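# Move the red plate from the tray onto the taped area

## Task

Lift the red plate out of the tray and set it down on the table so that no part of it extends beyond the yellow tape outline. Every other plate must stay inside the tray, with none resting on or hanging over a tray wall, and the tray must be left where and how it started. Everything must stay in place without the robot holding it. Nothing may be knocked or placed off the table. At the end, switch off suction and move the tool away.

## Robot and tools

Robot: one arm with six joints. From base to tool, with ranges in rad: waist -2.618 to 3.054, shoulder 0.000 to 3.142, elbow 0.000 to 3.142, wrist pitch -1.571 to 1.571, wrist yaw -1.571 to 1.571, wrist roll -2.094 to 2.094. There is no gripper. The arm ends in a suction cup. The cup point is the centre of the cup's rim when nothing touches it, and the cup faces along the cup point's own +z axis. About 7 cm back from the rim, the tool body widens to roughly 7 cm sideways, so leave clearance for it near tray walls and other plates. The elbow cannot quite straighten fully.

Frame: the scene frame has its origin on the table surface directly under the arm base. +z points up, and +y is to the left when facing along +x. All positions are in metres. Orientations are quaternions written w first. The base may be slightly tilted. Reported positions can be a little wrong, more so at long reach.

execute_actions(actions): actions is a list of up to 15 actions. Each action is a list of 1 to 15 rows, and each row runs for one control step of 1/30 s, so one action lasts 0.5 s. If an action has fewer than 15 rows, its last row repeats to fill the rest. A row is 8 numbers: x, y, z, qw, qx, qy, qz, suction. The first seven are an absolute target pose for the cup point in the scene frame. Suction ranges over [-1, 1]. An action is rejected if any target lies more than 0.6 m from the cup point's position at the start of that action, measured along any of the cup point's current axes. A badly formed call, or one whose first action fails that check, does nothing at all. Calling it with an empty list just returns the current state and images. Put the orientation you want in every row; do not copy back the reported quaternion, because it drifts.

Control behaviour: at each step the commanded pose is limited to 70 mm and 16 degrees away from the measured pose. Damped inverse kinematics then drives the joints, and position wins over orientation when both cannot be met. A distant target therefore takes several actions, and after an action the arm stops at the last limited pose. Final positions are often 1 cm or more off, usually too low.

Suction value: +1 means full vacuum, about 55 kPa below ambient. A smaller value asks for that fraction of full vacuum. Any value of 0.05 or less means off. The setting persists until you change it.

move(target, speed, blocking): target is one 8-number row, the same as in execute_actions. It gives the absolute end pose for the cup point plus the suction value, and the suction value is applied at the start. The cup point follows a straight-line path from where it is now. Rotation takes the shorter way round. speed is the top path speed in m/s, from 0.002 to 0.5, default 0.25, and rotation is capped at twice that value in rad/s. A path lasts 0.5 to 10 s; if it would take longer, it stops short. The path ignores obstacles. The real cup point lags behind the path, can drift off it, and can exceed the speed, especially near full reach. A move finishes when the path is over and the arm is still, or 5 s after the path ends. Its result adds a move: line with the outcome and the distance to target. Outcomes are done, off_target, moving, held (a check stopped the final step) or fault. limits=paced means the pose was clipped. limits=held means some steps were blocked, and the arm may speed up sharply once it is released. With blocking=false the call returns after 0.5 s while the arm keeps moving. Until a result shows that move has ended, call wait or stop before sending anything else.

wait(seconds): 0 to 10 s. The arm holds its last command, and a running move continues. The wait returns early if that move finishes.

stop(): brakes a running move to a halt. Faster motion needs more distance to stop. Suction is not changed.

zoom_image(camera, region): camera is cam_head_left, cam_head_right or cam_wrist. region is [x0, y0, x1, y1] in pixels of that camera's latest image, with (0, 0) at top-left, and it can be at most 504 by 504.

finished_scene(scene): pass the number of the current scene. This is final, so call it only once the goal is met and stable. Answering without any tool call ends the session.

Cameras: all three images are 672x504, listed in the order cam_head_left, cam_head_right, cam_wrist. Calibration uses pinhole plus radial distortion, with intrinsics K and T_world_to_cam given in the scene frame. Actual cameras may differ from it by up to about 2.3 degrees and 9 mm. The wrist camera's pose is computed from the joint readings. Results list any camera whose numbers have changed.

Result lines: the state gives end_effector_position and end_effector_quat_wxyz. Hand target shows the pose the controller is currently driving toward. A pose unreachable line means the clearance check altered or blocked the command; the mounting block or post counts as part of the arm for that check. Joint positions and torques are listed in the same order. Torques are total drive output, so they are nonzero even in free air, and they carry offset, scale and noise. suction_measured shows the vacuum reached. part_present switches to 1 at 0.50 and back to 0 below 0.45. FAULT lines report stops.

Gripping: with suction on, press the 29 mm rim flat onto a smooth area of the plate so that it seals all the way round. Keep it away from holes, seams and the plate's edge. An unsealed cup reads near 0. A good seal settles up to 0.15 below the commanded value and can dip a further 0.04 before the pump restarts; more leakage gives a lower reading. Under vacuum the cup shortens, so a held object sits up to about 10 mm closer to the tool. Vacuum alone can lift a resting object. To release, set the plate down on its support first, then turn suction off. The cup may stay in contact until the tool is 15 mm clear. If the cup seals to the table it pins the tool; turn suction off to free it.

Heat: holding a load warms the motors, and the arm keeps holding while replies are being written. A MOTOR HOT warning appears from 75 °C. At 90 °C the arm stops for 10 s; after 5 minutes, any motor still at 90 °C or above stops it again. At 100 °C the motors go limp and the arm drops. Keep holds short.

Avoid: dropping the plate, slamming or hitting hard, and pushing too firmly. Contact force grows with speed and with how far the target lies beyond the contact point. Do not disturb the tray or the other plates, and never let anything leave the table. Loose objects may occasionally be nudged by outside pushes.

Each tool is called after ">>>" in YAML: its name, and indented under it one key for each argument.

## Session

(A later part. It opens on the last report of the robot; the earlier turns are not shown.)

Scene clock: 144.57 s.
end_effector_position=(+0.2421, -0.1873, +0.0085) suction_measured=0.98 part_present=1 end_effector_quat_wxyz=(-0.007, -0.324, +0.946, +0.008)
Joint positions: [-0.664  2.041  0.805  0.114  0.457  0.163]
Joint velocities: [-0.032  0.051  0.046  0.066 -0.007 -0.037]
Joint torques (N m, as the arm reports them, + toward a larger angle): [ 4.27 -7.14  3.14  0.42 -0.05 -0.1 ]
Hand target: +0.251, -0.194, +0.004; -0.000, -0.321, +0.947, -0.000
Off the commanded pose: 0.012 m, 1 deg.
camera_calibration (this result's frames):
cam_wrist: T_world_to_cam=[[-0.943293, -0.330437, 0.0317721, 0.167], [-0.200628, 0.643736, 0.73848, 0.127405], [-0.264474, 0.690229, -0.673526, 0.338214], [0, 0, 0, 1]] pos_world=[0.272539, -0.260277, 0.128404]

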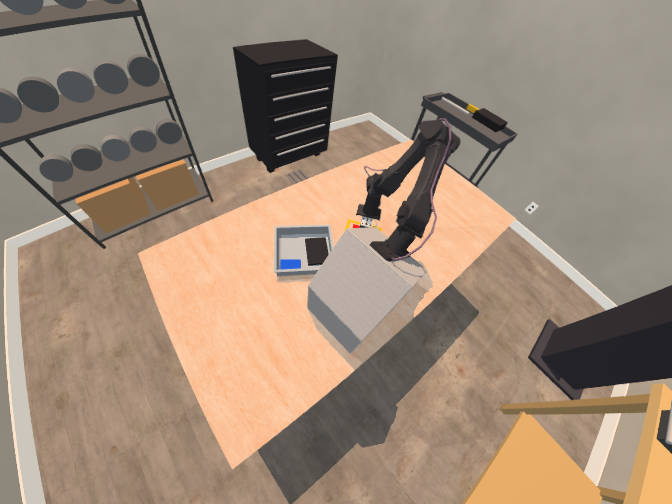

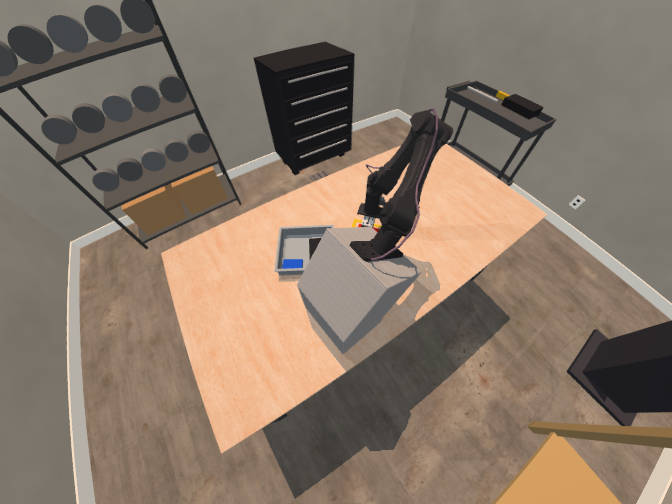

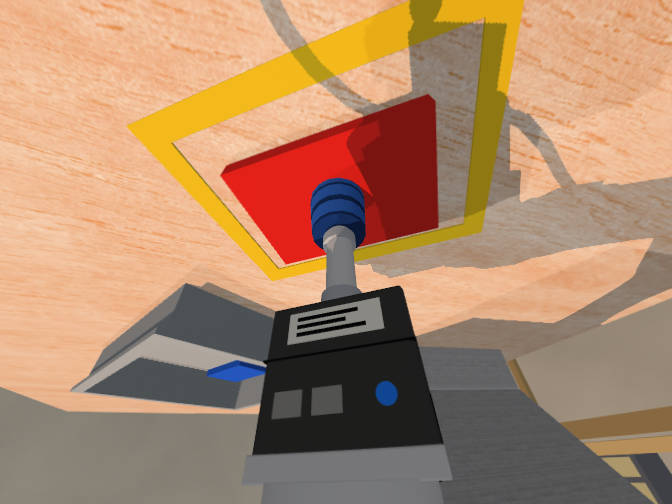

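>>> execute_actions:
  actions:
    - [[0.251,-0.194,0.0027,0,0.3214,-0.9469,0,1],[0.251,-0.194,0.0023,0,0.3214,-0.9469,0,1],[0.251,-0.194,0.0019,0,0.3214,-0.9469,0,1],[0.251,-0.194,0.0015,0,0.3214,-0.9469,0,1],[0.251,-0.194,0.0011,0,0.3214,-0.9469,0,1],[0.251,-0.194,0.0007,0,0.3214,-0.9469,0,1],[0.251,-0.194,0.0003,0,0.3214,-0.9469,0,1],[0.251,-0.194,-0.0001,0,0.3214,-0.9469,0,1],[0.251,-0.194,-0.0005,0,0.3214,-0.9469,0,1],[0.251,-0.194,-0.0009,0,0.3214,-0.9469,0,1],[0.251,-0.194,-0.0013,0,0.3214,-0.9469,0,1],[0.251,-0.194,-0.0017,0,0.3214,-0.9469,0,1],[0.251,-0.194,-0.002,0,0.3214,-0.9469,0,1]]

Scene clock: 148.23 s.
end_effector_position=(+0.2426, -0.1859, +0.0048) suction_measured=0.98 part_present=1 end_effector_quat_wxyz=(-0.005, -0.326, +0.945, +0.008)
Joint positions: [-0.667  2.056  0.806  0.132  0.453  0.155]
Joint velocities: [-0.002 -0.002 -0.017  0.037 -0.066 -0.022]
Joint torques (N m, as the arm reports them, + toward a larger angle): [ 3.88 -6.5   3.56  0.5  -0.05 -0.09]
Hand target: +0.250, -0.194, -0.001; -0.000, -0.322, +0.947, +0.000
Off the commanded pose: 0.014 m, 1 deg.
camera_calibration (this result's frames):
cam_wrist: T_world_to_cam=[[-0.942061, -0.334216, 0.0286354, 0.167018], [-0.205491, 0.642473, 0.738242, 0.130272], [-0.26513, 0.689585, -0.673928, 0.33493], [0, 0, 0, 1]] pos_world=[0.272911, -0.258839, 0.124764]

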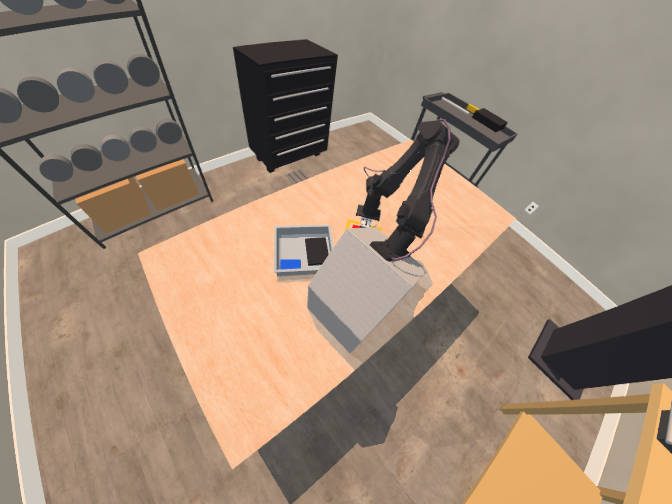

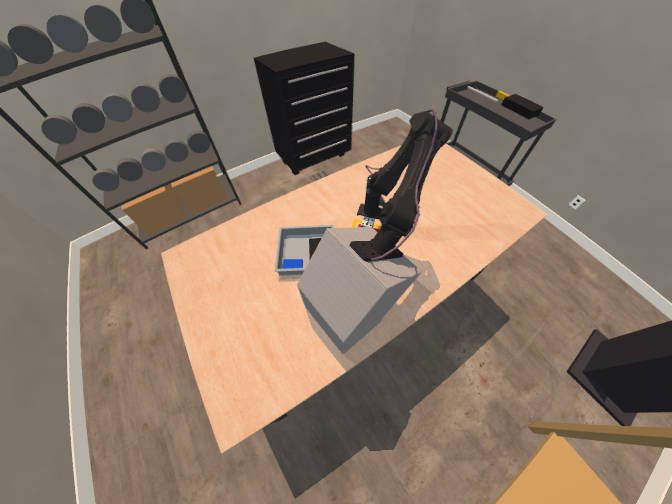

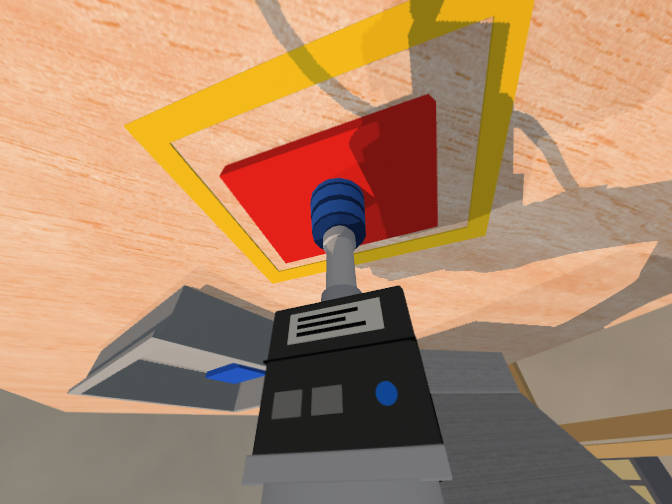

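>>> execute_actions:
  actions:
    - [[0.251,-0.194,-0.002,0,0.3214,-0.9469,0,-1],[0.251,-0.194,-0.002,0,0.3214,-0.9469,0,-1],[0.251,-0.194,-0.002,0,0.3214,-0.9469,0,-1],[0.251,-0.194,-0.002,0,0.3214,-0.9469,0,-1],[0.2505,-0.1935,-0.0015,0,0.3218,-0.9468,-0.001,-1],[0.2497,-0.1927,-0.001,0.001,0.3222,-0.9467,-0.002,-1],[0.2487,-0.1917,0,0.001,0.3227,-0.9465,-0.003,-1],[0.2477,-0.1907,0.001,0.002,0.3232,-0.9463,-0.004,-1],[0.2467,-0.1897,0.002,0.003,0.3238,-0.9461,-0.005,-1],[0.2457,-0.1887,0.003,0.003,0.3244,-0.9459,-0.006,-1],[0.2447,-0.1877,0.004,0.004,0.325,-0.9457,-0.007,-1],[0.2437,-0.1868,0.0045,0.005,0.3255,-0.9455,-0.008,-1],[0.2427,-0.186,0.005,0.005,0.326,-0.9453,-0.008,-1],[0.2427,-0.186,0.005,0.005,0.326,-0.9453,-0.008,-1],[0.2427,-0.186,0.005,0.005,0.326,-0.9453,-0.008,-1]]

Scene clock: 156.43 s.
end_effector_position=(+0.2425, -0.1863, +0.0062) suction_measured=0.00 part_present=0 end_effector_quat_wxyz=(-0.005, -0.327, +0.945, +0.009)
Joint positions: [-0.667  2.05   0.806  0.124  0.452  0.154]
Joint velocities: [-0.002 -0.012  0.017 -0.051 -0.051 -0.022]
Joint torques (N m, as the arm reports them, + toward a larger angle): [ 4.9  -8.02  0.96  0.42  0.02  0.  ]
Hand target: +0.243, -0.186, +0.005; -0.005, -0.326, +0.945, +0.008
Off the commanded pose: 0.001 m, 0 deg.
camera_calibration (this result's frames):
cam_wrist: T_world_to_cam=[[-0.941467, -0.33595, 0.0278822, 0.166343], [-0.206676, 0.64057, 0.739564, 0.12942], [-0.266317, 0.690513, -0.672508, 0.336478], [0, 0, 0, 1]] pos_world=[0.272964, -0.259362, 0.125932]

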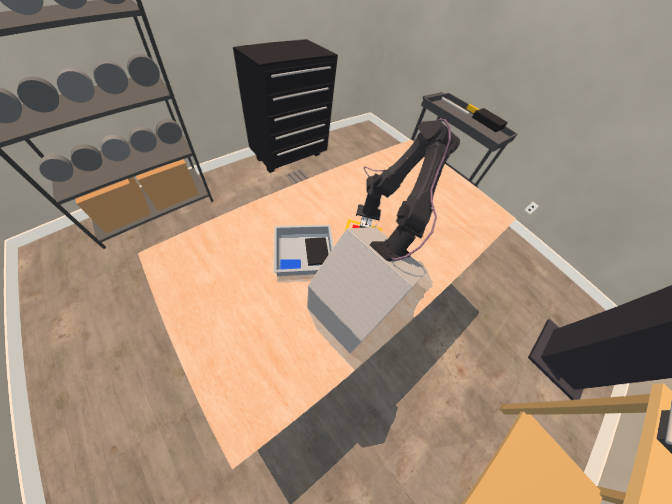

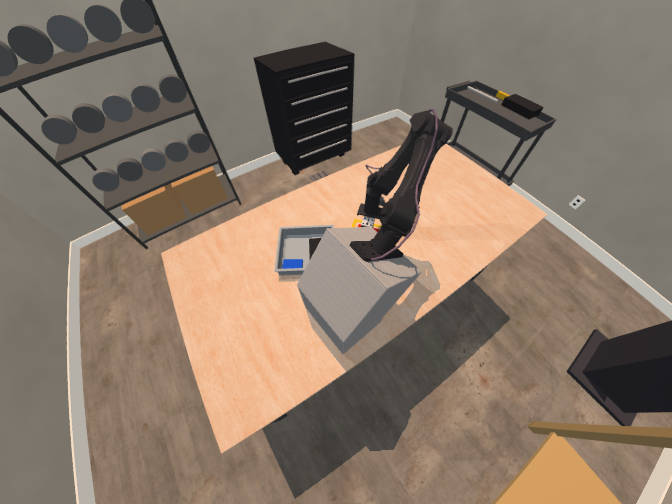

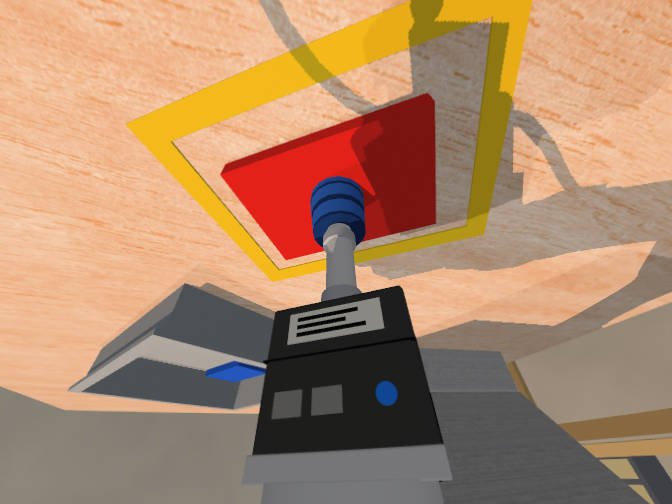

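>>> execute_actions:
  actions:
    - [[0.2422,-0.1856,0.0056,0.005,0.326,-0.9453,-0.008,-1],[0.2414,-0.185,0.0064,0.005,0.326,-0.9453,-0.008,-1],[0.2404,-0.1842,0.0074,0.005,0.326,-0.9453,-0.008,-1],[0.2394,-0.1834,0.0087,0.005,0.326,-0.9453,-0.008,-1],[0.2384,-0.1826,0.0103,0.005,0.326,-0.9453,-0.008,-1],[0.2374,-0.1818,0.0123,0.005,0.326,-0.9453,-0.008,-1],[0.2366,-0.1812,0.0148,0.005,0.326,-0.9453,-0.008,-1],[0.236,-0.1807,0.0179,0.005,0.326,-0.9453,-0.008,-1],[0.2356,-0.1804,0.0217,0.005,0.326,-0.9453,-0.008,-1],[0.2354,-0.1802,0.0262,0.005,0.326,-0.9453,-0.008,-1],[0.2352,-0.18,0.0314,0.005,0.326,-0.9453,-0.008,-1],[0.235,-0.18,0.0373,0.005,0.326,-0.9453,-0.008,-1],[0.235,-0.18,0.0438,0.005,0.326,-0.9453,-0.008,-1],[0.235,-0.18,0.0508,0.005,0.326,-0.9453,-0.008,-1],[0.235,-0.18,0.0582,0.005,0.326,-0.9453,-0.008,-1]]
    - [[0.235,-0.18,0.0659,0.005,0.326,-0.9453,-0.008,-1],[0.235,-0.18,0.0738,0.005,0.326,-0.9453,-0.008,-1],[0.235,-0.18,0.0818,0.005,0.326,-0.9453,-0.008,-1],[0.235,-0.18,0.0898,0.005,0.326,-0.9453,-0.008,-1],[0.235,-0.18,0.0978,0.005,0.326,-0.9453,-0.008,-1],[0.235,-0.18,0.1058,0.005,0.326,-0.9453,-0.008,-1],[0.235,-0.18,0.1137,0.005,0.326,-0.9453,-0.008,-1],[0.235,-0.18,0.1214,0.005,0.326,-0.9453,-0.008,-1],[0.235,-0.18,0.1288,0.005,0.326,-0.9453,-0.008,-1],[0.235,-0.18,0.1358,0.005,0.326,-0.9453,-0.008,-1],[0.235,-0.18,0.1424,0.005,0.326,-0.9453,-0.008,-1],[0.235,-0.18,0.1485,0.005,0.326,-0.9453,-0.008,-1],[0.235,-0.18,0.1541,0.005,0.326,-0.9453,-0.008,-1],[0.235,-0.18,0.1592,0.005,0.326,-0.9453,-0.008,-1],[0.235,-0.18,0.1637,0.005,0.326,-0.9453,-0.008,-1]]
    - [[0.235,-0.18,0.1676,0.005,0.326,-0.9453,-0.008,-1],[0.235,-0.18,0.1709,0.005,0.326,-0.9453,-0.008,-1],[0.235,-0.18,0.1736,0.005,0.326,-0.9453,-0.008,-1],[0.235,-0.18,0.1758,0.005,0.326,-0.9453,-0.008,-1],[0.235,-0.18,0.1775,0.005,0.326,-0.9453,-0.008,-1],[0.235,-0.18,0.1787,0.005,0.326,-0.9453,-0.008,-1],[0.235,-0.18,0.1795,0.005,0.326,-0.9453,-0.008,-1],[0.235,-0.18,0.1799,0.005,0.326,-0.9453,-0.008,-1],[0.235,-0.18,0.18,0.005,0.326,-0.9453,-0.008,-1]]

Scene clock: 170.23 s.
end_effector_position=(+0.2314, -0.1745, +0.1716) suction_measured=0.00 part_present=0 end_effector_quat_wxyz=(-0.004, -0.328, +0.944, +0.014)
Joint positions: [-0.363  1.463  0.769 -0.591  0.554  0.479]
Joint velocities: [ 0.002  0.007 -0.037 -0.081 -0.022  0.022]
Joint torques (N m, as the arm reports them, + toward a larger angle): [ 5.2  -6.55  6.76  0.1   0.06  0.11]
Hand target: +0.235, -0.179, +0.179; -0.004, -0.326, +0.945, +0.008
Off the commanded pose: 0.011 m, 1 deg.
camera_calibration (this result's frames):
cam_wrist: T_world_to_cam=[[-0.940723, -0.338289, 0.0245066, 0.155197], [-0.207846, 0.632063, 0.746523, -0.00518628], [-0.26803, 0.697177, -0.664909, 0.436894], [0, 0, 0, 1]] pos_world=[0.262021, -0.248813, 0.290563]

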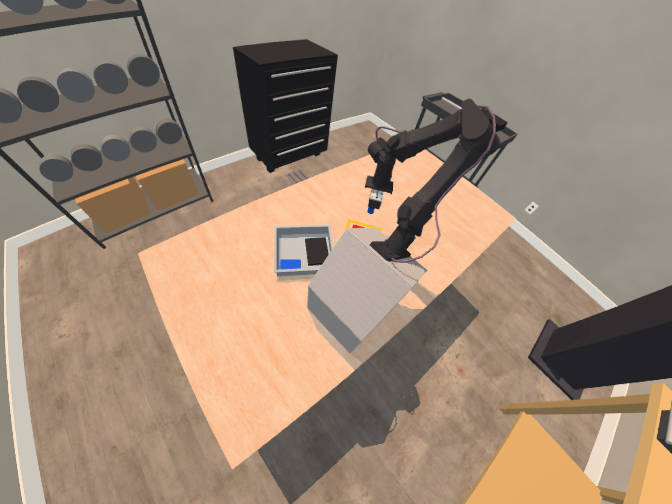

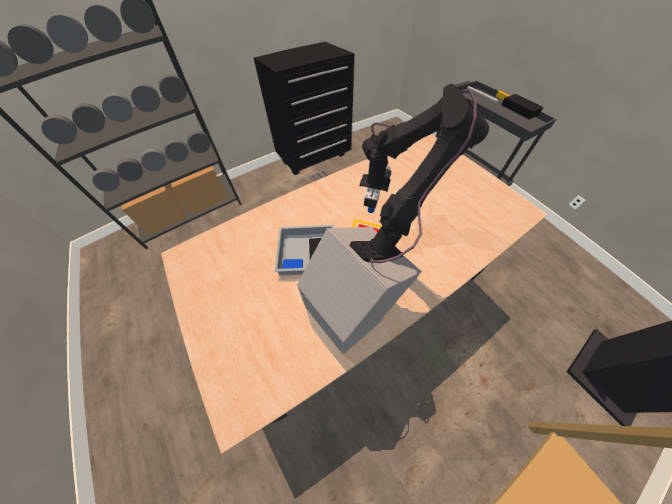

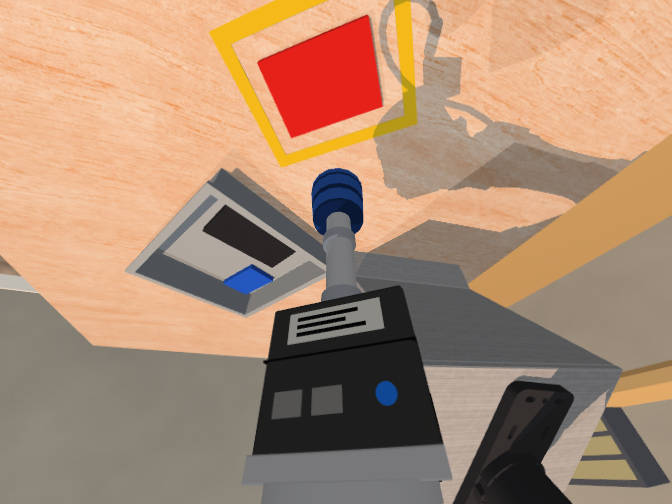

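The plate sits well inside the tape. Let me check the tray against the starting view.

>>> zoom_image:
  camera: "cam_head_left"
  region: [250, 200, 410, 320]

>>> zoom_image:
  camera: "cam_head_right"
  region: [250, 200, 410, 320]

Region (250, 200, 410, 320) of cam_head_left's 672x504 image, scaled by 3.150, with more detail than that image has; it fills the top 378 rows of this view, and the rest is white.

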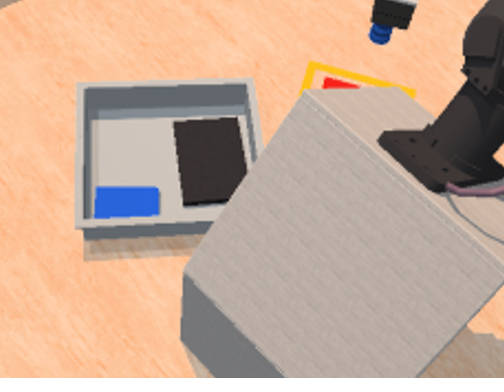

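Region (250, 200, 410, 320) of cam_head_right's 672x504 image, scaled by 3.150, with more detail than that image has; it fills the top 378 rows of this view, and the rest is white.

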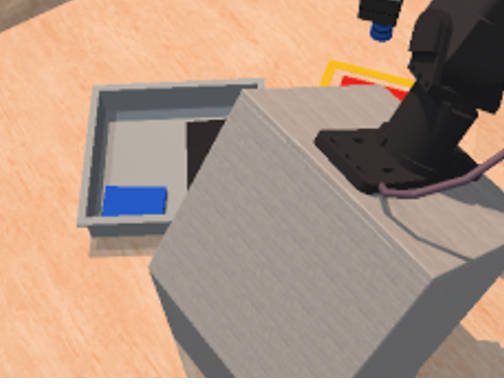

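The red plate is inside the outline, and the other two plates are still in the tray. While lifting, the plate brushed a wall and nudged the tray by about 2–3 mm and 1°. That's smaller than the arm's positioning error, so pushing it back could make it worse. I'll leave it and end scene 1.

>>> finished_scene:
  scene: 1

The scene is finished: the task was done.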